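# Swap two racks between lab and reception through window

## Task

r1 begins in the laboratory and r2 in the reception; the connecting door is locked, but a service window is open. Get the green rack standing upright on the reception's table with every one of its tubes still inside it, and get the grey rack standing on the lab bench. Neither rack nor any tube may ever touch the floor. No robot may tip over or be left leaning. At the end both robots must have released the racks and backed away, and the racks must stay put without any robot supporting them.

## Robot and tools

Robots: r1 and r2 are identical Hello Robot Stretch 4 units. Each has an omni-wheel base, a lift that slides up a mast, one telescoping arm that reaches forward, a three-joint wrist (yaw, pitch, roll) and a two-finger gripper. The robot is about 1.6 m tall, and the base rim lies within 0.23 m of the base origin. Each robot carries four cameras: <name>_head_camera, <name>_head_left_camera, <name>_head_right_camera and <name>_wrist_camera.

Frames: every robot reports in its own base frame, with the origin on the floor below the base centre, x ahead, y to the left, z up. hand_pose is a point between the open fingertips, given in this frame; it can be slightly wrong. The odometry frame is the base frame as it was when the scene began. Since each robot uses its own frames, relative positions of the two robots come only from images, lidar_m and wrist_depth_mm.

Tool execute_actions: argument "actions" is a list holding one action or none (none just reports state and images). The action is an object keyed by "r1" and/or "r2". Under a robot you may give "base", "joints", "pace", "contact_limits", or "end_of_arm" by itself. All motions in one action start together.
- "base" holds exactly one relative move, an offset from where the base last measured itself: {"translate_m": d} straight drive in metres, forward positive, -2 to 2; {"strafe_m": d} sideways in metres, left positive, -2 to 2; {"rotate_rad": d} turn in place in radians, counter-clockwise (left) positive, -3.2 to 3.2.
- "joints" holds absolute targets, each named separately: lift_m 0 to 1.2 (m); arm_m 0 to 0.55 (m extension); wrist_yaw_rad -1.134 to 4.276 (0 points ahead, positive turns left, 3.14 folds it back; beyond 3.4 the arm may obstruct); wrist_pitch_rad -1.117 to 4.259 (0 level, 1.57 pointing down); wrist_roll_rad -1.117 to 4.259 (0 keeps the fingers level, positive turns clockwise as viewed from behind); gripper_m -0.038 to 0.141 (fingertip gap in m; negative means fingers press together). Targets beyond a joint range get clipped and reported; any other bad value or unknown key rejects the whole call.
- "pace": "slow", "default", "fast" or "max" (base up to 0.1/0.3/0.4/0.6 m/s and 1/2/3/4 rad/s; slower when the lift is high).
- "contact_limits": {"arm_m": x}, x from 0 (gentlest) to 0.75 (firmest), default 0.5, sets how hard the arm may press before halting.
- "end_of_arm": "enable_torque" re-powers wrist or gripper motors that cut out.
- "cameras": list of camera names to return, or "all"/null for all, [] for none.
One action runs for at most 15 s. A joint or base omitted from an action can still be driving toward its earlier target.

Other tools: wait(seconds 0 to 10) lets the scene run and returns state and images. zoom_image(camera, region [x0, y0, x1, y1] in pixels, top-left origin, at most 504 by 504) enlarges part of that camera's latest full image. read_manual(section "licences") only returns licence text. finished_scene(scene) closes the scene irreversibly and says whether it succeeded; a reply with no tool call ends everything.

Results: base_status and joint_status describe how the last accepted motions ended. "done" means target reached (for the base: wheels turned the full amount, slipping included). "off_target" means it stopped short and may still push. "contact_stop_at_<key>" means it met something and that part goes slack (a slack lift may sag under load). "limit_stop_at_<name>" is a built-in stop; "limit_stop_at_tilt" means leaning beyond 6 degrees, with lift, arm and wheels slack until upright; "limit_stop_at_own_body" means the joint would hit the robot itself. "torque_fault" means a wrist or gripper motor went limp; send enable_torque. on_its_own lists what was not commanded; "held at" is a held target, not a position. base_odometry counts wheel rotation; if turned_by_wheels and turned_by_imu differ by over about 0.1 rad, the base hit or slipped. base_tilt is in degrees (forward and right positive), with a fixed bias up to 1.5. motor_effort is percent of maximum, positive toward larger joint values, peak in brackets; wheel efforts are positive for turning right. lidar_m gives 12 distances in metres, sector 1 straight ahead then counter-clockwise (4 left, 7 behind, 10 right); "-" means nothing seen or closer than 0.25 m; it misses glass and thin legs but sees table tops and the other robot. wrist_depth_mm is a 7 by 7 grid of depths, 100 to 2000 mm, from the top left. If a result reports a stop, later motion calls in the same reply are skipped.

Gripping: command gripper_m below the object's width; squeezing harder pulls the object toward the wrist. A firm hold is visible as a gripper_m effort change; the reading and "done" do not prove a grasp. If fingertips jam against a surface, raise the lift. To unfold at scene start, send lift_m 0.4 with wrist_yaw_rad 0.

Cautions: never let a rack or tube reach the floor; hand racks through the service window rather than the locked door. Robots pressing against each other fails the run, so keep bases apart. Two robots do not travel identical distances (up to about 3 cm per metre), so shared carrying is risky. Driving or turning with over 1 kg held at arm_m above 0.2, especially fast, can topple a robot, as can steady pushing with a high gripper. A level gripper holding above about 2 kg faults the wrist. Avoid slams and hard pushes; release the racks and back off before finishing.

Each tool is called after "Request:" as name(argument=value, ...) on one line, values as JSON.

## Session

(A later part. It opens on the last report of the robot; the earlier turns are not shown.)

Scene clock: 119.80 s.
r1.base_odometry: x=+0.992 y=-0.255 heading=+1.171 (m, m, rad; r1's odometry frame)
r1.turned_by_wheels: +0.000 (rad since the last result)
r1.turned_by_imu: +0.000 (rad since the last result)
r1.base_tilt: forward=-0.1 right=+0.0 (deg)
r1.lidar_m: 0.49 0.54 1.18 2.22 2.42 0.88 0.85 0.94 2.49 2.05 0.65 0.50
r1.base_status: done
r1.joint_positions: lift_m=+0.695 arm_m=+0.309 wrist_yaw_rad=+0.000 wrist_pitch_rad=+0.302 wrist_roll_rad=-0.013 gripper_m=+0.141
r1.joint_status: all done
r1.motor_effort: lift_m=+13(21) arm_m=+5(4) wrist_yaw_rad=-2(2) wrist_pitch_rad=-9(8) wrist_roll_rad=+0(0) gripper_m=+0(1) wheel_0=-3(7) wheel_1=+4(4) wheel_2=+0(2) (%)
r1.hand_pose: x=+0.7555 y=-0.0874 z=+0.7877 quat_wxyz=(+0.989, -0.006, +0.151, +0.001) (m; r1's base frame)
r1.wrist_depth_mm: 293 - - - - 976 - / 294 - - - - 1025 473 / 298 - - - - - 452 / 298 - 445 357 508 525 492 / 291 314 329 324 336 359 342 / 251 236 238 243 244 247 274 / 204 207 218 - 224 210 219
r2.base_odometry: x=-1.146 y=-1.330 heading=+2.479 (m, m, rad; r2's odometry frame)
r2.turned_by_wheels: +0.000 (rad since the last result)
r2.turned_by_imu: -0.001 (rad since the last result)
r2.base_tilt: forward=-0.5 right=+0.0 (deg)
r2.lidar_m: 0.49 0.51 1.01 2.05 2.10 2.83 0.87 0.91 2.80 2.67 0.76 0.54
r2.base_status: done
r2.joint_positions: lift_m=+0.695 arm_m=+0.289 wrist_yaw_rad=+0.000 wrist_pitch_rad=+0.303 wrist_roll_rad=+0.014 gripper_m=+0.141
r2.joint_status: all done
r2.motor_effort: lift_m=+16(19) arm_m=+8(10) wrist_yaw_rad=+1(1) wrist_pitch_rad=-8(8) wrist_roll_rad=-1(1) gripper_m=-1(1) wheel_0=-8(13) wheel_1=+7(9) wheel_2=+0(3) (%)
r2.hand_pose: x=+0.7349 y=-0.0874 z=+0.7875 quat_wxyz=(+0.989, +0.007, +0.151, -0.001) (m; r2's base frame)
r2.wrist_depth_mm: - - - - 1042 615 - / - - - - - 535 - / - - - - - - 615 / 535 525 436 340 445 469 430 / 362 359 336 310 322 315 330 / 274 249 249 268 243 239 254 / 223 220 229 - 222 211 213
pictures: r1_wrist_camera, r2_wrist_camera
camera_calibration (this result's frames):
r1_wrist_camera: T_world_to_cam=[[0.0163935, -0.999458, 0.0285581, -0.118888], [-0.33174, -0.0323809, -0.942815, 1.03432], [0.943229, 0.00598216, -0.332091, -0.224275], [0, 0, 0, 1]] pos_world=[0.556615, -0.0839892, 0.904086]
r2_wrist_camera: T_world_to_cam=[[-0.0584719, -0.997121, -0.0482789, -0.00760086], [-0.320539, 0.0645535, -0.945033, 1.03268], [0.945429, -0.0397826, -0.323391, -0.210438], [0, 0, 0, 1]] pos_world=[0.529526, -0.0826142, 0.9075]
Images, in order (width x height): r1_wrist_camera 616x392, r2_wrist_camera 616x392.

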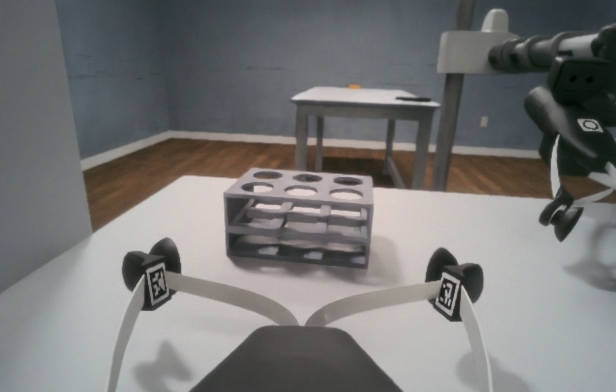

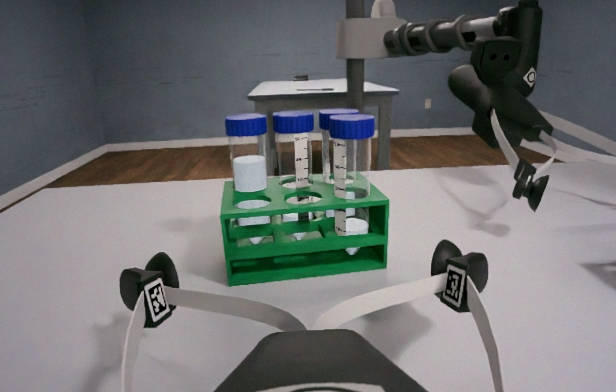

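Request:
execute_actions(actions=[{"r2":{"joints":{"arm_m":0.395},"pace":"slow"}}], cameras=[])

Request:
execute_actions(actions=[{"r2":{"joints":{"gripper_m":0.05}}}], cameras=[])

Request:
execute_actions(actions=[{"r2":{"joints":{"lift_m":0.78},"pace":"slow"}}], cameras=["r2_wrist_camera"])

Request:
execute_actions(actions=[{"r2":{"joints":{"arm_m":0.05},"pace":"slow"}}], cameras=[])

Request:
execute_actions(actions=[{"r1":{"joints":{"arm_m":0.445},"pace":"slow"},"r2":{"base":{"translate_m":-0.3},"pace":"slow"}}], cameras=["r1_wrist_camera","r2_wrist_camera"])

Scene clock: 124.60 s.
r1.base_odometry: x=+0.992 y=-0.255 heading=+1.171 (m, m, rad; r1's odometry frame)
r1.turned_by_wheels: +0.000 (rad since the last result)
r1.turned_by_imu: -0.001 (rad since the last result)
r1.base_tilt: forward=-0.1 right=+0.0 (deg)
r1.lidar_m: 0.47 0.55 1.15 2.24 2.43 0.89 0.86 0.95 2.48 2.06 0.63 0.50
r1.base_status: not commanded
r1.joint_positions: lift_m=+0.695 arm_m=+0.309 wrist_yaw_rad=+0.000 wrist_pitch_rad=+0.302 wrist_roll_rad=-0.013 gripper_m=+0.141
r1.joint_status: not commanded
r1.motor_effort: lift_m=+13(13) arm_m=+5(4) wrist_yaw_rad=-2(2) wrist_pitch_rad=-8(8) wrist_roll_rad=+0(0) gripper_m=+1(1) wheel_0=-3(3) wheel_1=+3(4) wheel_2=+0(0) (%)
r1.hand_pose: x=+0.7555 y=-0.0874 z=+0.7877 quat_wxyz=(+0.989, -0.006, +0.151, +0.001) (m; r1's base frame)
r1.wrist_depth_mm: 296 - - - - 960 - / 294 - - - - 1060 - / 296 - - - - - - / 301 - 439 355 508 525 - / 293 310 330 322 338 357 359 / 252 236 239 243 245 247 273 / 205 207 216 - 223 209 219
r2.base_odometry: x=-1.146 y=-1.330 heading=+2.479 (m, m, rad; r2's odometry frame)
r2.turned_by_wheels: +0.000 (rad since the last result)
r2.turned_by_imu: -0.002 (rad since the last result)
r2.base_tilt: forward=-0.5 right=+0.0 (deg)
r2.lidar_m: 0.49 0.51 1.00 2.05 2.12 2.83 0.86 0.89 2.81 2.66 0.75 0.52
r2.base_status: not commanded
r2.joint_positions: lift_m=+0.695 arm_m=+0.394 wrist_yaw_rad=+0.000 wrist_pitch_rad=+0.303 wrist_roll_rad=+0.014 gripper_m=+0.141
r2.joint_status: all done
r2.motor_effort: lift_m=+15(16) arm_m=+8(7) wrist_yaw_rad=+0(2) wrist_pitch_rad=-8(8) wrist_roll_rad=-1(1) gripper_m=+0(1) wheel_0=-8(8) wheel_1=+6(7) wheel_2=+0(0) (%)
r2.hand_pose: x=+0.8398 y=-0.0874 z=+0.7875 quat_wxyz=(+0.989, +0.007, +0.151, -0.001) (m; r2's base frame)
r2.wrist_depth_mm: - - - - 931 640 424 / - - - - - - 415 / - - - - 241 - 373 / - - 473 459 415 473 462 / 359 362 237 232 208 315 329 / 273 216 191 202 208 239 255 / 223 219 212 - 216 210 213
pictures: none
No camera images: the call's "cameras" was empty. Leave "cameras" out to get every camera's image.

Scene clock: 126.53 s.
r1.base_odometry: x=+0.992 y=-0.255 heading=+1.171 (m, m, rad; r1's odometry frame)
r1.turned_by_wheels: +0.000 (rad since the last result)
r1.turned_by_imu: +0.000 (rad since the last result)
r1.base_tilt: forward=-0.2 right=+0.0 (deg)
r1.lidar_m: 0.48 0.54 1.16 2.23 2.42 0.87 0.86 0.95 2.50 2.04 0.66 0.50
r1.base_status: not commanded
r1.joint_positions: lift_m=+0.695 arm_m=+0.309 wrist_yaw_rad=+0.000 wrist_pitch_rad=+0.302 wrist_roll_rad=-0.013 gripper_m=+0.141
r1.joint_status: not commanded
r1.motor_effort: lift_m=+13(13) arm_m=+4(4) wrist_yaw_rad=-2(2) wrist_pitch_rad=-8(7) wrist_roll_rad=+0(0) gripper_m=-2(0) wheel_0=-3(3) wheel_1=+4(3) wheel_2=+0(0) (%)
r1.hand_pose: x=+0.7555 y=-0.0874 z=+0.7877 quat_wxyz=(+0.989, -0.006, +0.151, +0.001) (m; r1's base frame)
r1.wrist_depth_mm: 293 - - - - 960 - / 293 - - - - 1042 - / 296 - - - - - - / 300 - 439 359 508 525 - / 293 314 332 322 338 357 362 / 252 236 238 242 243 248 273 / 205 206 217 - 224 210 219
r2.base_odometry: x=-1.146 y=-1.330 heading=+2.479 (m, m, rad; r2's odometry frame)
r2.turned_by_wheels: +0.000 (rad since the last result)
r2.turned_by_imu: -0.001 (rad since the last result)
r2.base_tilt: forward=-0.4 right=+0.1 (deg)
r2.lidar_m: 0.49 0.51 0.99 2.03 2.12 2.81 0.86 0.89 2.80 2.65 0.74 0.53
r2.base_status: not commanded
r2.joint_positions: lift_m=+0.695 arm_m=+0.394 wrist_yaw_rad=+0.000 wrist_pitch_rad=+0.305 wrist_roll_rad=+0.014 gripper_m=+0.050
r2.joint_status: all done
r2.motor_effort: lift_m=+16(16) arm_m=+8(8) wrist_yaw_rad=+2(0) wrist_pitch_rad=-12(14) wrist_roll_rad=-2(1) gripper_m=-24(23) wheel_0=-8(8) wheel_1=+7(7) wheel_2=+0(0) (%)
r2.hand_pose: x=+0.8397 y=-0.0874 z=+0.7868 quat_wxyz=(+0.988, +0.007, +0.152, -0.001) (m; r2's base frame)
r2.wrist_depth_mm: - - - - 931 640 427 / - - - - - - 413 / - - - 211 171 - 370 / - - 462 449 410 466 455 / 357 353 220 218 199 330 324 / 270 174 175 217 186 177 256 / 207 216 182 - 189 212 -
pictures: none
No camera images: the call's "cameras" was empty. Leave "cameras" out to get every camera's image.

Scene clock: 128.13 s.
r1.base_odometry: x=+0.992 y=-0.255 heading=+1.171 (m, m, rad; r1's odometry frame)
r1.turned_by_wheels: +0.000 (rad since the last result)
r1.turned_by_imu: +0.000 (rad since the last result)
r1.base_tilt: forward=-0.1 right=+0.1 (deg)
r1.lidar_m: 0.49 0.56 1.16 2.24 2.42 0.88 0.86 0.95 2.51 2.04 0.65 0.49
r1.base_status: not commanded
r1.joint_positions: lift_m=+0.695 arm_m=+0.309 wrist_yaw_rad=+0.000 wrist_pitch_rad=+0.302 wrist_roll_rad=-0.013 gripper_m=+0.141
r1.joint_status: not commanded
r1.motor_effort: lift_m=+13(13) arm_m=+4(4) wrist_yaw_rad=-2(1) wrist_pitch_rad=-9(8) wrist_roll_rad=+0(0) gripper_m=-2(1) wheel_0=-3(3) wheel_1=+4(4) wheel_2=+0(0) (%)
r1.hand_pose: x=+0.7555 y=-0.0874 z=+0.7877 quat_wxyz=(+0.989, -0.006, +0.151, +0.001) (m; r1's base frame)
r1.wrist_depth_mm: 293 - - - - 931 768 / 294 - - - - - - / 296 - - - - - - / 300 - 439 355 508 517 - / 294 314 330 324 336 357 364 / 253 234 239 242 245 247 273 / 204 206 219 - 224 209 219
r2.base_odometry: x=-1.146 y=-1.330 heading=+2.479 (m, m, rad; r2's odometry frame)
r2.turned_by_wheels: +0.000 (rad since the last result)
r2.turned_by_imu: -0.001 (rad since the last result)
r2.base_tilt: forward=-0.5 right=+0.1 (deg)
r2.lidar_m: 0.50 0.52 1.00 2.03 2.11 2.81 0.86 0.88 2.80 2.65 0.74 0.52
r2.base_status: not commanded
r2.joint_positions: lift_m=+0.780 arm_m=+0.394 wrist_yaw_rad=+0.000 wrist_pitch_rad=+0.305 wrist_roll_rad=+0.014 gripper_m=+0.050
r2.joint_status: all done
r2.motor_effort: lift_m=+23(22) arm_m=+7(8) wrist_yaw_rad=+1(1) wrist_pitch_rad=-15(14) wrist_roll_rad=+0(2) gripper_m=-24(23) wheel_0=-8(8) wheel_1=+6(7) wheel_2=+0(0) (%)
r2.hand_pose: x=+0.8397 y=-0.0874 z=+0.8712 quat_wxyz=(+0.988, +0.007, +0.152, -0.001) (m; r2's base frame)
r2.wrist_depth_mm: - - - - 1042 - - / - - - - 976 691 484 / - - - 210 171 - 492 / - - - - - - 407 / - - 220 217 198 504 449 / 413 173 175 217 187 177 338 / 317 332 182 - 189 322 -
pictures: r2_wrist_camera
camera_calibration (this result's frames):
r2_wrist_camera: T_world_to_cam=[[-0.0586197, -0.997119, -0.0481328, 0.0025583], [-0.322892, 0.0645623, -0.944231, 1.14667], [0.944619, -0.0398089, -0.325747, -0.279726], [0, 0, 0, 1]] pos_world=[0.634634, -0.0826161, 0.991722]
Images, in order (width x height): r2_wrist_camera 616x392.

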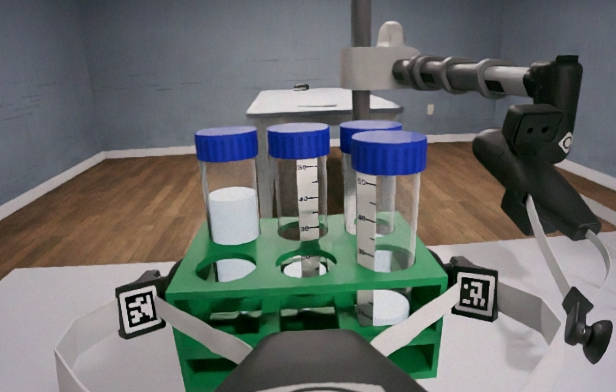

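Scene clock: 132.87 s.
r1.base_odometry: x=+0.992 y=-0.255 heading=+1.171 (m, m, rad; r1's odometry frame)
r1.turned_by_wheels: +0.000 (rad since the last result)
r1.turned_by_imu: -0.001 (rad since the last result)
r1.base_tilt: forward=-0.1 right=+0.0 (deg)
r1.lidar_m: 0.49 0.52 1.16 2.23 2.43 0.88 0.86 0.96 2.48 2.06 0.65 0.50
r1.base_status: not commanded
r1.joint_positions: lift_m=+0.695 arm_m=+0.309 wrist_yaw_rad=+0.000 wrist_pitch_rad=+0.302 wrist_roll_rad=-0.013 gripper_m=+0.141
r1.joint_status: not commanded
r1.motor_effort: lift_m=+13(13) arm_m=+4(5) wrist_yaw_rad=-2(2) wrist_pitch_rad=-9(8) wrist_roll_rad=+0(0) gripper_m=+0(1) wheel_0=-3(3) wheel_1=+4(4) wheel_2=+0(0) (%)
r1.hand_pose: x=+0.7555 y=-0.0874 z=+0.7877 quat_wxyz=(+0.989, -0.006, +0.151, +0.001) (m; r1's base frame)
r1.wrist_depth_mm: 293 - - - - 931 676 / 293 - - - - 1008 591 / 297 - - - - - - / 301 - 439 355 508 525 - / 293 315 325 322 336 357 364 / 253 236 239 242 244 248 273 / 204 206 218 - 223 210 219
r2.base_odometry: x=-1.146 y=-1.330 heading=+2.479 (m, m, rad; r2's odometry frame)
r2.turned_by_wheels: +0.000 (rad since the last result)
r2.turned_by_imu: -0.002 (rad since the last result)
r2.base_tilt: forward=-0.5 right=+0.1 (deg)
r2.lidar_m: 0.45 0.51 0.98 2.05 2.12 2.84 0.86 0.89 2.80 2.68 0.74 0.46
r2.base_status: not commanded
r2.joint_positions: lift_m=+0.780 arm_m=+0.051 wrist_yaw_rad=+0.000 wrist_pitch_rad=+0.305 wrist_roll_rad=+0.014 gripper_m=+0.050
r2.joint_status: all done
r2.motor_effort: lift_m=+23(23) arm_m=-8(8) wrist_yaw_rad=+1(1) wrist_pitch_rad=-15(14) wrist_roll_rad=+0(0) gripper_m=-24(24) wheel_0=-8(8) wheel_1=+7(7) wheel_2=+0(0) (%)
r2.hand_pose: x=+0.4975 y=-0.0874 z=+0.8712 quat_wxyz=(+0.988, +0.007, +0.152, -0.001) (m; r2's base frame)
r2.wrist_depth_mm: - - - - - - - / - - - - 1281 - - / - - - 209 171 - - / 591 788 715 699 627 676 707 / 525 544 219 217 199 477 462 / 415 174 175 217 186 177 387 / 319 334 182 - 189 325 -
pictures: none
No camera images: the call's "cameras" was empty. Leave "cameras" out to get every camera's image.

Scene clock: 137.13 s.
r1.base_odometry: x=+0.992 y=-0.255 heading=+1.171 (m, m, rad; r1's odometry frame)
r1.turned_by_wheels: +0.000 (rad since the last result)
r1.turned_by_imu: +0.000 (rad since the last result)
r1.base_tilt: forward=+0.1 right=+0.0 (deg)
r1.lidar_m: 0.49 0.54 1.14 2.24 2.43 0.90 0.86 0.95 2.50 2.07 0.67 0.49
r1.base_status: not commanded
r1.joint_positions: lift_m=+0.695 arm_m=+0.444 wrist_yaw_rad=+0.000 wrist_pitch_rad=+0.302 wrist_roll_rad=-0.013 gripper_m=+0.141
r1.joint_status: all done
r1.motor_effort: lift_m=+13(13) arm_m=+4(8) wrist_yaw_rad=-2(1) wrist_pitch_rad=-8(8) wrist_roll_rad=+0(1) gripper_m=-1(1) wheel_0=-3(3) wheel_1=+4(4) wheel_2=+0(0) (%)
r1.hand_pose: x=+0.8905 y=-0.0874 z=+0.7877 quat_wxyz=(+0.989, -0.006, +0.151, +0.001) (m; r1's base frame)
r1.wrist_depth_mm: - - - - - 1078 - / - - - - - 759 - / - - - - - - - / - - - - - - - / 1808 312 228 230 271 355 364 / 253 235 204 189 193 247 272 / 204 207 211 - 208 210 218
r2.base_odometry: x=-0.910 y=-1.515 heading=+2.478 (m, m, rad; r2's odometry frame)
r2.turned_by_wheels: -0.001 (rad since the last result)
r2.turned_by_imu: -0.002 (rad since the last result)
r2.base_tilt: forward=-0.5 right=+0.1 (deg)
r2.lidar_m: 0.47 0.83 1.41 2.04 2.10 2.81 0.56 0.59 0.80 2.66 1.51 0.46
r2.base_status: done
r2.joint_positions: lift_m=+0.780 arm_m=+0.051 wrist_yaw_rad=+0.000 wrist_pitch_rad=+0.305 wrist_roll_rad=+0.014 gripper_m=+0.050
r2.joint_status: not commanded
r2.motor_effort: lift_m=+23(23) arm_m=-8(8) wrist_yaw_rad=+2(2) wrist_pitch_rad=-14(12) wrist_roll_rad=-1(1) gripper_m=-24(23) wheel_0=-7(11) wheel_1=-7(9) wheel_2=+4(8) (%)
r2.hand_pose: x=+0.4975 y=-0.0874 z=+0.8712 quat_wxyz=(+0.988, +0.007, +0.152, -0.001) (m; r2's base frame)
r2.wrist_depth_mm: 661 - - - - - 759 / 691 - - - 1255 - 768 / 732 1078 1042 210 171 - 798 / 768 768 715 699 627 715 699 / 798 580 219 216 198 603 891 / 842 174 175 217 186 177 946 / 878 917 182 - 189 991 1008
pictures: r1_wrist_camera, r2_wrist_camera
camera_calibration (this result's frames):
r1_wrist_camera: T_world_to_cam=[[0.0163516, -0.999458, 0.0285585, -0.121075], [-0.331732, -0.0323673, -0.942818, 1.07909], [0.943232, 0.00594282, -0.332081, -0.351599], [0, 0, 0, 1]] pos_world=[0.691588, -0.0839924, 0.904087]
r2_wrist_camera: T_world_to_cam=[[-0.0585667, -0.997122, -0.0481325, -0.0175124], [-0.322898, 0.064545, -0.94423, 1.03618], [0.94462, -0.0397586, -0.325749, 0.0435079], [0, 0, 0, 1]] pos_world=[0.292456, -0.0826124, 0.991722]
Images, in order (width x height): r1_wrist_camera 616x392, r2_wrist_camera 616x392.

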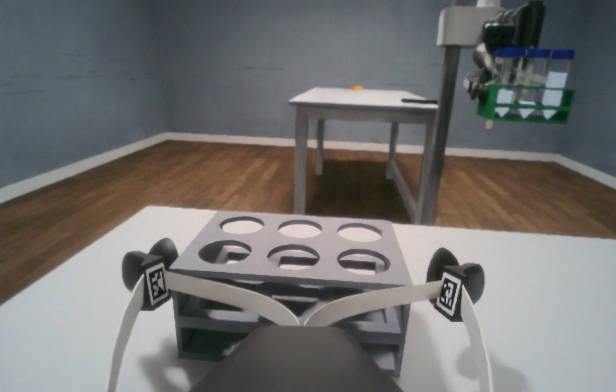

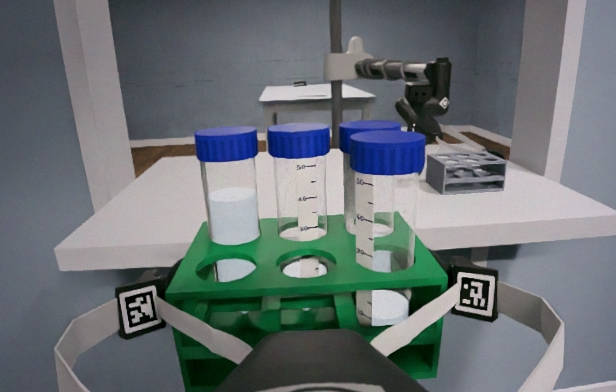

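Request:
execute_actions(actions=[{"r1":{"joints":{"gripper_m":0.05}},"r2":{"base":{"rotate_rad":3.14},"joints":{"lift_m":0.85},"pace":"slow"}}], cameras=[])

Request:
execute_actions(actions=[{"r1":{"joints":{"lift_m":0.8},"pace":"slow"}}], cameras=[])

Request:
execute_actions(actions=[{"r1":{"joints":{"arm_m":0.05,"lift_m":0.85},"pace":"slow"}}], cameras=[])

Request:
execute_actions(actions=[{"r1":{"base":{"translate_m":-0.25},"pace":"slow"}}], cameras=[])

Request:
execute_actions(actions=[{"r1":{"base":{"rotate_rad":3.14},"pace":"slow"}}], cameras=["r1_head_camera","r2_head_camera"])

Scene clock: 145.10 s.
r1.base_odometry: x=+0.992 y=-0.255 heading=+1.171 (m, m, rad; r1's odometry frame)
r1.turned_by_wheels: +0.000 (rad since the last result)
r1.turned_by_imu: -0.001 (rad since the last result)
r1.base_tilt: forward=-0.1 right=+0.0 (deg)
r1.lidar_m: 0.49 0.55 1.16 2.22 2.43 0.87 0.85 0.97 2.50 2.06 0.65 0.48
r1.base_status: not commanded
r1.joint_positions: lift_m=+0.695 arm_m=+0.444 wrist_yaw_rad=+0.000 wrist_pitch_rad=+0.303 wrist_roll_rad=-0.013 gripper_m=+0.051
r1.joint_status: all done
r1.motor_effort: lift_m=+13(13) arm_m=+5(5) wrist_yaw_rad=-2(1) wrist_pitch_rad=-12(12) wrist_roll_rad=+0(0) gripper_m=-37(37) wheel_0=-3(3) wheel_1=+4(4) wheel_2=+0(0) (%)
r1.hand_pose: x=+0.8904 y=-0.0874 z=+0.7874 quat_wxyz=(+0.988, -0.006, +0.151, +0.001) (m; r1's base frame)
r1.wrist_depth_mm: - - - - - - - / - - - - - - - / - - - - - - - / - - - - - - - / 1808 329 210 216 252 355 359 / 250 175 182 202 173 173 270 / 203 206 189 - 186 216 208
r2.base_odometry: x=-0.910 y=-1.515 heading=-0.667 (m, m, rad; r2's odometry frame)
r2.turned_by_wheels: +3.139 (rad since the last result)
r2.turned_by_imu: +3.107 (rad since the last result)
r2.base_tilt: forward=-0.5 right=+0.1 (deg)
r2.lidar_m: 0.47 0.58 0.79 2.64 1.53 0.83 0.78 0.80 1.43 2.03 2.09 0.48
r2.base_status: done
r2.joint_positions: lift_m=+0.850 arm_m=+0.051 wrist_yaw_rad=+0.000 wrist_pitch_rad=+0.305 wrist_roll_rad=+0.014 gripper_m=+0.050
r2.joint_status: all done
r2.motor_effort: lift_m=+23(27) arm_m=-8(8) wrist_yaw_rad=+1(1) wrist_pitch_rad=-13(14) wrist_roll_rad=-1(0) gripper_m=-23(23) wheel_0=-6(13) wheel_1=-7(3) wheel_2=-5(9) (%)
r2.hand_pose: x=+0.4975 y=-0.0874 z=+0.9412 quat_wxyz=(+0.988, +0.007, +0.152, -0.001) (m; r2's base frame)
r2.wrist_depth_mm: - - - - - - - / - - - - - - - / - 1708 1229 210 171 - - / 976 946 854 991 - - - / 661 654 220 217 198 - - / 500 173 175 217 186 177 1708 / 384 402 182 - 189 1430 1397
pictures: none
No camera images: the call's "cameras" was empty. Leave "cameras" out to get every camera's image.

Scene clock: 146.83 s.
r1.base_odometry: x=+0.992 y=-0.255 heading=+1.171 (m, m, rad; r1's odometry frame)
r1.turned_by_wheels: +0.000 (rad since the last result)
r1.turned_by_imu: +0.000 (rad since the last result)
r1.base_tilt: forward=-0.2 right=+0.0 (deg)
r1.lidar_m: 0.49 0.53 1.17 2.24 2.43 0.88 0.86 0.96 2.51 2.05 0.65 0.51
r1.base_status: not commanded
r1.joint_positions: lift_m=+0.800 arm_m=+0.444 wrist_yaw_rad=+0.000 wrist_pitch_rad=+0.304 wrist_roll_rad=-0.013 gripper_m=+0.051
r1.joint_status: all done
r1.motor_effort: lift_m=+22(25) arm_m=+4(4) wrist_yaw_rad=-1(2) wrist_pitch_rad=-12(11) wrist_roll_rad=+0(0) gripper_m=-38(37) wheel_0=-3(3) wheel_1=+4(4) wheel_2=+0(0) (%)
r1.hand_pose: x=+0.8904 y=-0.0874 z=+0.8916 quat_wxyz=(+0.988, -0.006, +0.151, +0.001) (m; r1's base frame)
r1.wrist_depth_mm: - - - - - 1205 891 / - - - - - - - / - - - - - - - / - - - - - - - / - - 209 216 253 - - / 1576 174 182 202 174 174 1708 / 1205 342 189 - 185 353 345
r2.base_odometry: x=-0.910 y=-1.515 heading=-0.667 (m, m, rad; r2's odometry frame)
r2.turned_by_wheels: +0.000 (rad since the last result)
r2.turned_by_imu: -0.001 (rad since the last result)
r2.base_tilt: forward=-0.4 right=+0.0 (deg)
r2.lidar_m: 0.46 0.57 0.77 2.64 1.50 0.84 0.78 0.81 1.43 2.03 2.09 0.47
r2.base_status: not commanded
r2.joint_positions: lift_m=+0.850 arm_m=+0.051 wrist_yaw_rad=+0.000 wrist_pitch_rad=+0.305 wrist_roll_rad=+0.014 gripper_m=+0.050
r2.joint_status: not commanded
r2.motor_effort: lift_m=+23(23) arm_m=-8(8) wrist_yaw_rad=-1(1) wrist_pitch_rad=-13(14) wrist_roll_rad=-1(0) gripper_m=-23(24) wheel_0=-6(6) wheel_1=-7(7) wheel_2=-5(5) (%)
r2.hand_pose: x=+0.4975 y=-0.0874 z=+0.9412 quat_wxyz=(+0.988, +0.007, +0.152, -0.001) (m; r2's base frame)
r2.wrist_depth_mm: - - - - - - - / - - - - - - - / - 1756 1229 209 171 - - / 960 960 866 917 - - - / 661 654 220 216 199 - - / 500 174 175 217 187 177 1708 / 382 402 182 - 189 1430 1397
pictures: none
No camera images: the call's "cameras" was empty. Leave "cameras" out to get every camera's image.

Scene clock: 152.07 s.
r1.base_odometry: x=+0.992 y=-0.255 heading=+1.171 (m, m, rad; r1's odometry frame)
r1.turned_by_wheels: +0.000 (rad since the last result)
r1.turned_by_imu: -0.001 (rad since the last result)
r1.base_tilt: forward=-0.1 right=+0.0 (deg)
r1.lidar_m: 0.47 0.53 1.17 2.24 2.42 0.89 0.85 0.95 2.52 2.04 0.67 0.51
r1.base_status: not commanded
r1.joint_positions: lift_m=+0.850 arm_m=+0.051 wrist_yaw_rad=+0.000 wrist_pitch_rad=+0.304 wrist_roll_rad=-0.013 gripper_m=+0.051
r1.joint_status: all done
r1.motor_effort: lift_m=+22(23) arm_m=-5(3) wrist_yaw_rad=-2(2) wrist_pitch_rad=-11(11) wrist_roll_rad=+0(0) gripper_m=-40(35) wheel_0=-3(3) wheel_1=+4(4) wheel_2=+0(0) (%)
r1.hand_pose: x=+0.4970 y=-0.0874 z=+0.9416 quat_wxyz=(+0.988, -0.006, +0.151, +0.001) (m; r1's base frame)
r1.wrist_depth_mm: 424 445 - - - - - / 445 459 - - - - - / 473 469 - - - - - / 500 496 - - - - - / 530 508 211 216 253 691 715 / 549 174 182 202 174 174 535 / 591 404 188 - 185 424 415
r2.base_odometry: x=-0.910 y=-1.515 heading=-0.667 (m, m, rad; r2's odometry frame)
r2.turned_by_wheels: +0.000 (rad since the last result)
r2.turned_by_imu: -0.002 (rad since the last result)
r2.base_tilt: forward=-0.5 right=+0.2 (deg)
r2.lidar_m: 0.46 0.58 0.80 2.65 1.52 0.83 0.80 0.83 1.43 2.03 2.10 0.48
r2.base_status: not commanded
r2.joint_positions: lift_m=+0.850 arm_m=+0.051 wrist_yaw_rad=+0.000 wrist_pitch_rad=+0.305 wrist_roll_rad=+0.014 gripper_m=+0.050
r2.joint_status: not commanded
r2.motor_effort: lift_m=+23(23) arm_m=-8(8) wrist_yaw_rad=+1(1) wrist_pitch_rad=-13(15) wrist_roll_rad=+0(1) gripper_m=-23(25) wheel_0=-6(6) wheel_1=-7(7) wheel_2=-4(4) (%)
r2.hand_pose: x=+0.4975 y=-0.0874 z=+0.9412 quat_wxyz=(+0.988, +0.007, +0.152, -0.001) (m; r2's base frame)
r2.wrist_depth_mm: - - - - - - - / - - - - - - - / - 1708 1255 208 171 - - / 976 960 854 917 - - - / 668 654 220 217 199 - - / 500 174 175 217 186 177 1708 / 384 399 181 - 189 1430 1397
pictures: none
No camera images: the call's "cameras" was empty. Leave "cameras" out to get every camera's image.

Scene clock: 155.87 s.
r1.base_odometry: x=+0.894 y=-0.485 heading=+1.170 (m, m, rad; r1's odometry frame)
r1.turned_by_wheels: +0.000 (rad since the last result)
r1.turned_by_imu: +0.000 (rad since the last result)
r1.base_tilt: forward=+0.0 right=+0.0 (deg)
r1.lidar_m: 0.45 1.04 1.53 2.26 2.45 0.62 0.62 0.67 2.45 2.44 0.99 0.77
r1.base_status: done
r1.joint_positions: lift_m=+0.850 arm_m=+0.051 wrist_yaw_rad=+0.000 wrist_pitch_rad=+0.304 wrist_roll_rad=-0.013 gripper_m=+0.051
r1.joint_status: not commanded
r1.motor_effort: lift_m=+22(22) arm_m=-4(4) wrist_yaw_rad=-2(2) wrist_pitch_rad=-12(12) wrist_roll_rad=+0(0) gripper_m=-34(37) wheel_0=-4(7) wheel_1=-4(5) wheel_2=+2(7) (%)
r1.hand_pose: x=+0.4970 y=-0.0874 z=+0.9416 quat_wxyz=(+0.988, -0.006, +0.151, +0.001) (m; r1's base frame)
r1.wrist_depth_mm: 661 647 - - - - - / 707 691 - - - - - / 741 732 - - - - - / 788 768 820 960 976 1042 - / 831 809 211 216 254 699 707 / 866 175 183 201 173 174 539 / 931 917 189 - 185 798 768
r2.base_odometry: x=-0.910 y=-1.515 heading=-0.667 (m, m, rad; r2's odometry frame)
r2.turned_by_wheels: +0.000 (rad since the last result)
r2.turned_by_imu: -0.001 (rad since the last result)
r2.base_tilt: forward=-0.4 right=+0.1 (deg)
r2.lidar_m: 0.44 0.59 0.80 2.65 1.51 0.84 0.79 0.81 1.42 2.04 2.09 0.48
r2.base_status: not commanded
r2.joint_positions: lift_m=+0.850 arm_m=+0.051 wrist_yaw_rad=+0.000 wrist_pitch_rad=+0.305 wrist_roll_rad=+0.014 gripper_m=+0.050
r2.joint_status: not commanded
r2.motor_effort: lift_m=+23(23) arm_m=-8(7) wrist_yaw_rad=+2(0) wrist_pitch_rad=-14(14) wrist_roll_rad=-1(1) gripper_m=-22(23) wheel_0=-6(6) wheel_1=-8(7) wheel_2=-4(5) (%)
r2.hand_pose: x=+0.4975 y=-0.0874 z=+0.9412 quat_wxyz=(+0.988, +0.007, +0.152, -0.001) (m; r2's base frame)
r2.wrist_depth_mm: - - - - - - - / - - - - - - - / - 1756 1255 209 170 - - / 976 960 854 917 - - - / 661 654 220 217 199 - - / 500 173 175 217 186 177 1708 / 384 399 181 - 189 1397 1397
pictures: none
No camera images: the call's "cameras" was empty. Leave "cameras" out to get every camera's image.

Scene clock: 160.30 s.
r1.base_odometry: x=+0.894 y=-0.485 heading=-1.974 (m, m, rad; r1's odometry frame)
r1.turned_by_wheels: +3.139 (rad since the last result)
r1.turned_by_imu: +3.110 (rad since the last result)
r1.base_tilt: forward=+0.0 right=+0.0 (deg)
r1.lidar_m: 0.45 0.67 2.46 2.43 0.94 0.74 0.74 1.06 1.54 2.27 2.50 0.64
r1.base_status: done
r1.joint_positions: lift_m=+0.850 arm_m=+0.051 wrist_yaw_rad=+0.000 wrist_pitch_rad=+0.304 wrist_roll_rad=-0.013 gripper_m=+0.051
r1.joint_status: not commanded
r1.motor_effort: lift_m=+22(22) arm_m=-4(5) wrist_yaw_rad=-3(2) wrist_pitch_rad=-12(12) wrist_roll_rad=+1(0) gripper_m=-35(37) wheel_0=-5(7) wheel_1=-4(7) wheel_2=-2(6) (%)
r1.hand_pose: x=+0.4970 y=-0.0874 z=+0.9416 quat_wxyz=(+0.988, -0.006, +0.151, +0.001) (m; r1's base frame)
r1.wrist_depth_mm: - - - - - - - / - - - - - - - / - - - 1576 - - - / - 946 891 904 931 - - / 603 603 210 216 253 750 - / 462 175 182 202 173 173 1808 / 512 1255 189 - 186 399 1336
r2.base_odometry: x=-0.910 y=-1.515 heading=-0.667 (m, m, rad; r2's odometry frame)
r2.turned_by_wheels: +0.000 (rad since the last result)
r2.turned_by_imu: -0.001 (rad since the last result)
r2.base_tilt: forward=-0.4 right=+0.0 (deg)
r2.lidar_m: 0.46 0.59 0.77 2.64 1.50 0.84 0.79 0.82 1.42 2.05 2.10 0.46
r2.base_status: not commanded
r2.joint_positions: lift_m=+0.850 arm_m=+0.051 wrist_yaw_rad=+0.000 wrist_pitch_rad=+0.305 wrist_roll_rad=+0.014 gripper_m=+0.050
r2.joint_status: not commanded
r2.motor_effort: lift_m=+23(23) arm_m=-8(8) wrist_yaw_rad=+0(1) wrist_pitch_rad=-14(13) wrist_roll_rad=+0(0) gripper_m=-22(22) wheel_0=-6(6) wheel_1=-7(8) wheel_2=-5(5) (%)
r2.hand_pose: x=+0.4975 y=-0.0874 z=+0.9412 quat_wxyz=(+0.988, +0.007, +0.152, -0.001) (m; r2's base frame)
r2.wrist_depth_mm: - - - - - - - / - - - - - - - / - 1756 1255 209 170 - - / 976 946 854 917 - - - / 668 661 220 217 199 - - / 500 174 175 217 186 177 1708 / 384 402 182 - 189 1430 1397
pictures: r1_head_camera, r2_head_camera
Images, in order (width x height): r1_head_camera 420x560, r2_head_camera 420x560.

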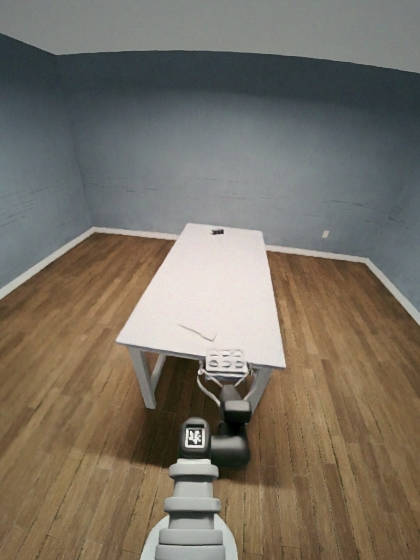

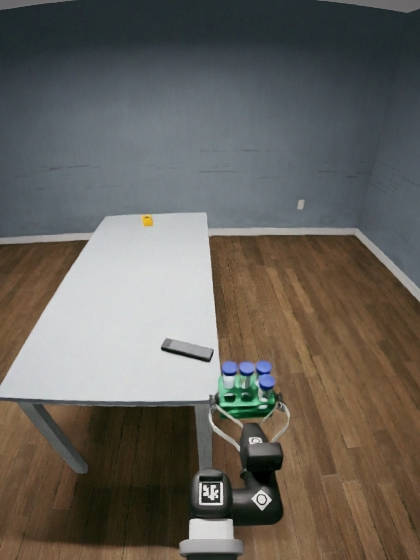

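Request:
execute_actions(actions=[{"r1":{"joints":{"arm_m":0.52},"pace":"slow"},"r2":{"base":{"strafe_m":0.48},"pace":"slow"}}], cameras=[])

Request:
execute_actions(actions=[{"r1":{"joints":{"lift_m":0.73},"pace":"slow"},"r2":{"joints":{"arm_m":0.38},"pace":"slow"}}], cameras=[])

Request:
execute_actions(actions=[{"r2":{"joints":{"lift_m":0.73},"pace":"slow"}}], cameras=["r1_head_camera","r2_head_camera"])

Scene clock: 168.90 s.
r1.base_odometry: x=+0.894 y=-0.485 heading=-1.974 (m, m, rad; r1's odometry frame)
r1.turned_by_wheels: +0.000 (rad since the last result)
r1.turned_by_imu: -0.001 (rad since the last result)
r1.base_tilt: forward=+0.0 right=+0.0 (deg)
r1.lidar_m: 0.61 0.67 2.46 2.44 0.95 0.76 0.72 1.07 1.53 2.27 2.49 0.63
r1.base_status: not commanded
r1.joint_positions: lift_m=+0.850 arm_m=+0.519 wrist_yaw_rad=+0.000 wrist_pitch_rad=+0.304 wrist_roll_rad=-0.013 gripper_m=+0.051
r1.joint_status: all done
r1.motor_effort: lift_m=+22(22) arm_m=+4(3) wrist_yaw_rad=-2(2) wrist_pitch_rad=-12(11) wrist_roll_rad=+0(0) gripper_m=-36(36) wheel_0=-5(5) wheel_1=-4(4) wheel_2=-2(2) (%)
r1.hand_pose: x=+0.9654 y=-0.0874 z=+0.9416 quat_wxyz=(+0.988, -0.006, +0.151, +0.001) (m; r1's base frame)
r1.wrist_depth_mm: - - - - - - - / - - - - - - - / - - - - - - - / - - 878 904 917 - - / - 603 209 215 254 647 - / 459 174 182 202 173 173 549 / 370 377 188 - 186 394 387
r2.base_odometry: x=-0.614 y=-1.138 heading=-0.667 (m, m, rad; r2's odometry frame)
r2.turned_by_wheels: +0.000 (rad since the last result)
r2.turned_by_imu: +0.000 (rad since the last result)
r2.base_tilt: forward=-0.5 right=+0.1 (deg)
r2.lidar_m: 0.45 0.57 2.29 2.16 1.48 1.07 0.82 0.85 1.45 2.54 2.60 0.47
r2.base_status: done
r2.joint_positions: lift_m=+0.850 arm_m=+0.051 wrist_yaw_rad=+0.000 wrist_pitch_rad=+0.305 wrist_roll_rad=+0.014 gripper_m=+0.050
r2.joint_status: not commanded
r2.motor_effort: lift_m=+22(23) arm_m=-8(8) wrist_yaw_rad=+2(2) wrist_pitch_rad=-16(13) wrist_roll_rad=-2(1) gripper_m=-22(21) wheel_0=-6(12) wheel_1=+5(11) wheel_2=+0(4) (%)
r2.hand_pose: x=+0.4975 y=-0.0874 z=+0.9412 quat_wxyz=(+0.988, +0.007, +0.152, -0.001) (m; r2's base frame)
r2.wrist_depth_mm: - - - - - - - / - - - - - - - / - - 1229 211 172 - - / - - 831 904 798 1042 - / - 654 219 218 190 569 559 / 1756 173 175 217 186 177 462 / 384 402 182 - 189 392 -
pictures: none
No camera images: the call's "cameras" was empty. Leave "cameras" out to get every camera's image.

Scene clock: 173.47 s.
r1.base_odometry: x=+0.894 y=-0.485 heading=-1.974 (m, m, rad; r1's odometry frame)
r1.turned_by_wheels: +0.000 (rad since the last result)
r1.turned_by_imu: -0.001 (rad since the last result)
r1.base_tilt: forward=+0.0 right=+0.0 (deg)
r1.lidar_m: 0.60 0.67 2.46 2.44 0.97 0.75 0.73 1.05 1.51 2.28 2.50 0.62
r1.base_status: not commanded
r1.joint_positions: lift_m=+0.730 arm_m=+0.519 wrist_yaw_rad=+0.000 wrist_pitch_rad=+0.304 wrist_roll_rad=-0.013 gripper_m=+0.051
r1.joint_status: all done
r1.motor_effort: lift_m=+13(22) arm_m=+4(4) wrist_yaw_rad=-2(2) wrist_pitch_rad=-13(13) wrist_roll_rad=+0(0) gripper_m=-37(38) wheel_0=-5(5) wheel_1=-4(4) wheel_2=-2(2) (%)
r1.hand_pose: x=+0.9654 y=-0.0874 z=+0.8223 quat_wxyz=(+0.988, -0.006, +0.151, +0.001) (m; r1's base frame)
r1.wrist_depth_mm: - - - - - - - / - - - - - - - / - - 917 960 1008 - - / 500 512 521 539 549 559 - / 351 357 211 216 252 384 392 / 270 174 182 202 174 174 294 / 220 226 188 - 186 234 227
r2.base_odometry: x=-0.614 y=-1.138 heading=-0.667 (m, m, rad; r2's odometry frame)
r2.turned_by_wheels: +0.000 (rad since the last result)
r2.turned_by_imu: -0.001 (rad since the last result)
r2.base_tilt: forward=-0.5 right=+0.0 (deg)
r2.lidar_m: 0.54 0.57 2.29 2.16 1.50 1.09 0.80 0.86 1.46 2.53 2.61 0.57
r2.base_status: not commanded
r2.joint_positions: lift_m=+0.850 arm_m=+0.379 wrist_yaw_rad=+0.000 wrist_pitch_rad=+0.305 wrist_roll_rad=+0.014 gripper_m=+0.050
r2.joint_status: all done
r2.motor_effort: lift_m=+23(23) arm_m=+8(7) wrist_yaw_rad=+0(1) wrist_pitch_rad=-13(15) wrist_roll_rad=-1(1) gripper_m=-23(22) wheel_0=-6(6) wheel_1=+4(5) wheel_2=+0(0) (%)
r2.hand_pose: x=+0.8246 y=-0.0874 z=+0.9412 quat_wxyz=(+0.988, +0.007, +0.152, -0.001) (m; r2's base frame)
r2.wrist_depth_mm: - - - - - - - / - - - - - - - / - - 1205 211 171 - - / - - 854 904 809 - - / - 654 220 218 190 615 640 / 525 174 175 216 186 177 459 / 382 402 182 - 189 389 -
pictures: none
No camera images: the call's "cameras" was empty. Leave "cameras" out to get every camera's image.

Scene clock: 175.30 s.
r1.base_odometry: x=+0.894 y=-0.485 heading=-1.974 (m, m, rad; r1's odometry frame)
r1.turned_by_wheels: +0.000 (rad since the last result)
r1.turned_by_imu: +0.000 (rad since the last result)
r1.base_tilt: forward=-0.1 right=+0.0 (deg)
r1.lidar_m: 0.63 0.67 2.45 2.44 0.97 0.75 0.73 1.05 1.52 2.28 2.47 0.61
r1.base_status: not commanded
r1.joint_positions: lift_m=+0.730 arm_m=+0.519 wrist_yaw_rad=+0.000 wrist_pitch_rad=+0.304 wrist_roll_rad=-0.013 gripper_m=+0.051
r1.joint_status: not commanded
r1.motor_effort: lift_m=+14(13) arm_m=+5(4) wrist_yaw_rad=-2(2) wrist_pitch_rad=-13(12) wrist_roll_rad=+0(1) gripper_m=-32(35) wheel_0=-5(5) wheel_1=-4(4) wheel_2=-2(2) (%)
r1.hand_pose: x=+0.9654 y=-0.0874 z=+0.8223 quat_wxyz=(+0.988, -0.006, +0.151, +0.001) (m; r1's base frame)
r1.wrist_depth_mm: - - - - - - - / - - - - - - - / - - 931 946 1008 - - / 496 508 525 539 554 569 - / 351 357 210 216 254 384 394 / 271 175 182 202 174 173 297 / 221 225 189 - 185 234 228
r2.base_odometry: x=-0.614 y=-1.138 heading=-0.667 (m, m, rad; r2's odometry frame)
r2.turned_by_wheels: +0.000 (rad since the last result)
r2.turned_by_imu: -0.001 (rad since the last result)
r2.base_tilt: forward=-0.4 right=+0.1 (deg)
r2.lidar_m: 0.54 0.57 2.28 2.18 1.48 1.09 0.80 0.84 1.45 2.52 2.60 0.58
r2.base_status: not commanded
r2.joint_positions: lift_m=+0.730 arm_m=+0.379 wrist_yaw_rad=+0.000 wrist_pitch_rad=+0.305 wrist_roll_rad=+0.014 gripper_m=+0.050
r2.joint_status: all done
r2.motor_effort: lift_m=+17(19) arm_m=+8(9) wrist_yaw_rad=+2(1) wrist_pitch_rad=-14(14) wrist_roll_rad=+0(1) gripper_m=-21(22) wheel_0=-6(6) wheel_1=+5(5) wheel_2=+0(0) (%)
r2.hand_pose: x=+0.8246 y=-0.0874 z=+0.8217 quat_wxyz=(+0.988, +0.007, +0.152, -0.001) (m; r2's base frame)
r2.wrist_depth_mm: - - - - - - - / - - - - - - - / - - 732 211 172 - - / - 559 504 530 477 508 500 / 389 387 220 219 190 362 353 / 294 174 175 216 186 177 285 / 226 237 182 - 189 230 -
pictures: r1_head_camera, r2_head_camera
Images, in order (width x height): r1_head_camera 420x560, r2_head_camera 420x560.

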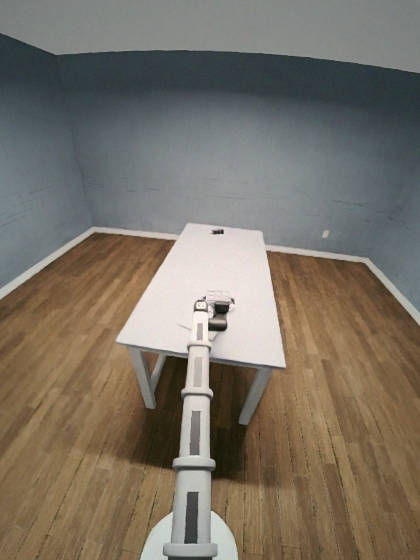

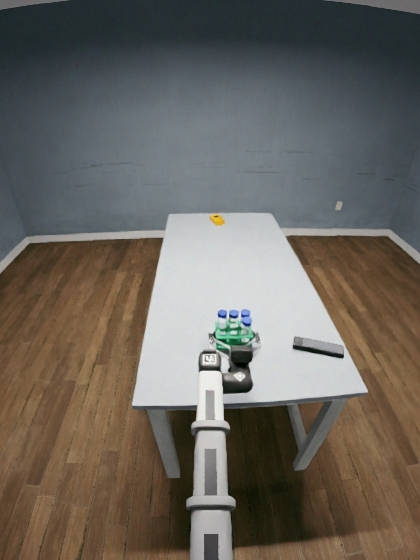

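As before, same depths as .71 over sill → place at .712.

Request:
execute_actions(actions=[{"r1":{"joints":{"lift_m":0.712},"pace":"slow"},"r2":{"joints":{"lift_m":0.712},"pace":"slow"}}], cameras=[])

Request:
execute_actions(actions=[{"r1":{"joints":{"gripper_m":0.141}},"r2":{"joints":{"gripper_m":0.141}}}], cameras=[])

Request:
execute_actions(actions=[{"r1":{"joints":{"arm_m":0.0},"pace":"slow"},"r2":{"joints":{"arm_m":0.0},"pace":"slow"}}], cameras=["r1_head_camera","r2_head_camera"])

Scene clock: 177.80 s.
r1.base_odometry: x=+0.894 y=-0.485 heading=-1.974 (m, m, rad; r1's odometry frame)
r1.turned_by_wheels: +0.000 (rad since the last result)
r1.turned_by_imu: +0.000 (rad since the last result)
r1.base_tilt: forward=+0.0 right=-0.1 (deg)
r1.lidar_m: 0.62 0.69 2.45 2.45 0.95 0.75 0.73 1.05 1.54 2.27 2.49 0.63
r1.base_status: not commanded
r1.joint_positions: lift_m=+0.712 arm_m=+0.519 wrist_yaw_rad=+0.000 wrist_pitch_rad=+0.304 wrist_roll_rad=-0.013 gripper_m=+0.051
r1.joint_status: all done
r1.motor_effort: lift_m=+14(15) arm_m=+4(4) wrist_yaw_rad=-2(2) wrist_pitch_rad=-12(12) wrist_roll_rad=+0(0) gripper_m=-31(33) wheel_0=-5(5) wheel_1=-4(4) wheel_2=-2(2) (%)
r1.hand_pose: x=+0.9654 y=-0.0874 z=+0.8043 quat_wxyz=(+0.988, -0.006, +0.151, +0.001) (m; r1's base frame)
r1.wrist_depth_mm: - - - - - - - / - - - - - - - / - - 820 854 904 - - / 445 455 466 484 500 508 - / 317 324 210 216 253 345 351 / 244 175 183 202 174 174 265 / 198 202 188 - 186 210 204
r2.base_odometry: x=-0.614 y=-1.138 heading=-0.667 (m, m, rad; r2's odometry frame)
r2.turned_by_wheels: +0.000 (rad since the last result)
r2.turned_by_imu: -0.001 (rad since the last result)
r2.base_tilt: forward=-0.5 right=+0.1 (deg)
r2.lidar_m: 0.55 0.57 2.29 2.17 1.50 1.10 0.81 0.85 1.44 2.53 2.62 0.58
r2.base_status: not commanded
r2.joint_positions: lift_m=+0.712 arm_m=+0.379 wrist_yaw_rad=+0.000 wrist_pitch_rad=+0.305 wrist_roll_rad=+0.014 gripper_m=+0.050
r2.joint_status: all done
r2.motor_effort: lift_m=+17(17) arm_m=+8(8) wrist_yaw_rad=+1(1) wrist_pitch_rad=-16(14) wrist_roll_rad=-2(2) gripper_m=-23(22) wheel_0=-6(6) wheel_1=+5(4) wheel_2=+0(0) (%)
r2.hand_pose: x=+0.8246 y=-0.0874 z=+0.8037 quat_wxyz=(+0.988, +0.007, +0.152, -0.001) (m; r2's base frame)
r2.wrist_depth_mm: - - - - - - - / - - - - - - - / - - 647 211 171 768 - / 564 500 452 477 427 459 445 / 349 345 219 218 190 324 317 / 264 174 175 217 186 177 245 / 203 212 182 - 189 206 -
pictures: none
No camera images: the call's "cameras" was empty. Leave "cameras" out to get every camera's image.

Scene clock: 179.73 s.
r1.base_odometry: x=+0.894 y=-0.485 heading=-1.974 (m, m, rad; r1's odometry frame)
r1.turned_by_wheels: +0.000 (rad since the last result)
r1.turned_by_imu: +0.000 (rad since the last result)
r1.base_tilt: forward=-0.1 right=+0.0 (deg)
r1.lidar_m: 0.60 0.68 2.46 2.43 0.94 0.75 0.73 1.05 1.53 2.27 2.49 0.61
r1.base_status: not commanded
r1.joint_positions: lift_m=+0.712 arm_m=+0.519 wrist_yaw_rad=+0.000 wrist_pitch_rad=+0.302 wrist_roll_rad=-0.012 gripper_m=+0.141
r1.joint_status: all done
r1.motor_effort: lift_m=+13(14) arm_m=+4(4) wrist_yaw_rad=-2(2) wrist_pitch_rad=-7(12) wrist_roll_rad=+0(0) gripper_m=+0(35) wheel_0=-5(5) wheel_1=-4(4) wheel_2=-2(2) (%)
r1.hand_pose: x=+0.9656 y=-0.0874 z=+0.8048 quat_wxyz=(+0.989, -0.006, +0.150, +0.001) (m; r1's base frame)
r1.wrist_depth_mm: - - - - - - - / - - - - - - - / - - 831 866 917 - - / 452 459 469 488 500 517 - / 319 306 236 226 228 349 353 / 247 229 204 203 204 241 266 / 200 202 211 - 211 205 213
r2.base_odometry: x=-0.614 y=-1.138 heading=-0.667 (m, m, rad; r2's odometry frame)
r2.turned_by_wheels: +0.000 (rad since the last result)
r2.turned_by_imu: -0.001 (rad since the last result)
r2.base_tilt: forward=-0.5 right=+0.1 (deg)
r2.lidar_m: 0.54 0.57 2.27 2.17 1.49 1.09 0.81 0.84 1.46 2.53 2.60 0.58
r2.base_status: not commanded
r2.joint_positions: lift_m=+0.712 arm_m=+0.379 wrist_yaw_rad=+0.000 wrist_pitch_rad=+0.302 wrist_roll_rad=+0.014 gripper_m=+0.141
r2.joint_status: all done
r2.motor_effort: lift_m=+17(17) arm_m=+8(8) wrist_yaw_rad=+2(1) wrist_pitch_rad=-4(15) wrist_roll_rad=-1(0) gripper_m=+0(20) wheel_0=-6(6) wheel_1=+5(5) wheel_2=+0(0) (%)
r2.hand_pose: x=+0.8249 y=-0.0875 z=+0.8047 quat_wxyz=(+0.989, +0.007, +0.150, -0.001) (m; r2's base frame)
r2.wrist_depth_mm: - - - - - - - / - - - - - - - / - - 676 234 224 798 - / - 512 430 488 473 466 459 / 353 353 229 228 227 309 324 / 268 244 206 223 208 235 250 / 219 214 216 - 216 206 209
pictures: none
No camera images: the call's "cameras" was empty. Leave "cameras" out to get every camera's image.

Scene clock: 186.20 s.
r1.base_odometry: x=+0.894 y=-0.485 heading=-1.974 (m, m, rad; r1's odometry frame)
r1.turned_by_wheels: +0.000 (rad since the last result)
r1.turned_by_imu: -0.001 (rad since the last result)
r1.base_tilt: forward=-0.1 right=-0.1 (deg)
r1.lidar_m: 0.61 0.67 2.47 2.43 0.95 0.74 0.73 1.07 1.55 2.26 2.51 0.63
r1.base_status: not commanded
r1.joint_positions: lift_m=+0.712 arm_m=+0.001 wrist_yaw_rad=+0.000 wrist_pitch_rad=+0.302 wrist_roll_rad=-0.012 gripper_m=+0.141
r1.joint_status: all done
r1.motor_effort: lift_m=+14(14) arm_m=-5(1) wrist_yaw_rad=-2(2) wrist_pitch_rad=-7(7) wrist_roll_rad=+0(0) gripper_m=-1(3) wheel_0=-5(5) wheel_1=-4(4) wheel_2=-2(2) (%)
r1.hand_pose: x=+0.4471 y=-0.0874 z=+0.8047 quat_wxyz=(+0.989, -0.006, +0.150, +0.001) (m; r1's base frame)
r1.wrist_depth_mm: - - - - - - - / - - - - - - - / - 842 854 723 931 - - / 492 466 484 496 512 521 - / 521 488 473 455 410 394 1808 / 564 1336 1205 1366 1366 439 1537 / 591 1138 1205 - 1281 484 1229
r2.base_odometry: x=-0.614 y=-1.138 heading=-0.667 (m, m, rad; r2's odometry frame)
r2.turned_by_wheels: +0.000 (rad since the last result)
r2.turned_by_imu: -0.002 (rad since the last result)
r2.base_tilt: forward=-0.5 right=+0.0 (deg)
r2.lidar_m: 0.54 0.58 2.28 2.16 1.49 1.09 0.81 0.85 1.46 2.54 2.60 0.57
r2.base_status: not commanded
r2.joint_positions: lift_m=+0.712 arm_m=+0.003 wrist_yaw_rad=+0.000 wrist_pitch_rad=+0.302 wrist_roll_rad=+0.014 gripper_m=+0.141
r2.joint_status: all done
joint sent to its limit — the command would take r2.arm_m past its lower limit, so that joint was sent only as far as its limit.
r2.motor_effort: lift_m=+17(17) arm_m=-8(9) wrist_yaw_rad=+1(1) wrist_pitch_rad=-7(3) wrist_roll_rad=-1(1) gripper_m=-1(0) wheel_0=-6(6) wheel_1=+5(5) wheel_2=+0(0) (%)
r2.hand_pose: x=+0.4495 y=-0.0874 z=+0.8046 quat_wxyz=(+0.989, +0.007, +0.150, -0.001) (m; r2's base frame)
r2.wrist_depth_mm: - - - - - - - / - - - - - - - / - - 891 615 831 809 - / - 517 508 492 484 473 462 / 359 355 373 366 370 375 418 / 399 392 404 407 1182 1366 1430 / 427 842 1336 - 1229 1229 512
pictures: r1_head_camera, r2_head_camera
Images, in order (width x height): r1_head_camera 420x560, r2_head_camera 420x560.

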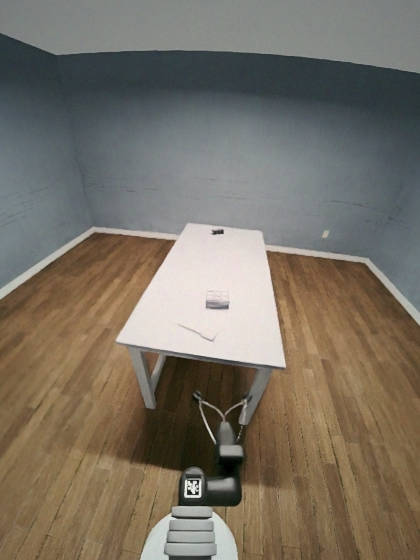

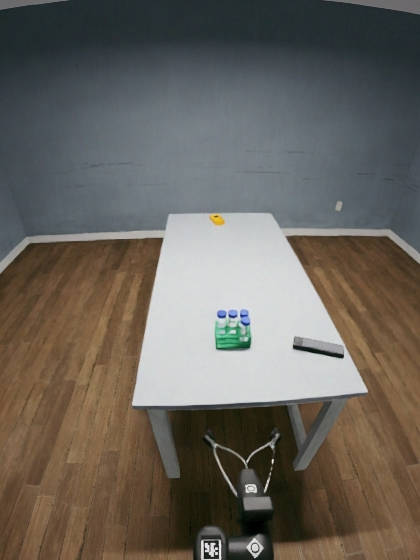

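Request:
finished_scene(scene=2)

The scene is finished: the task was done.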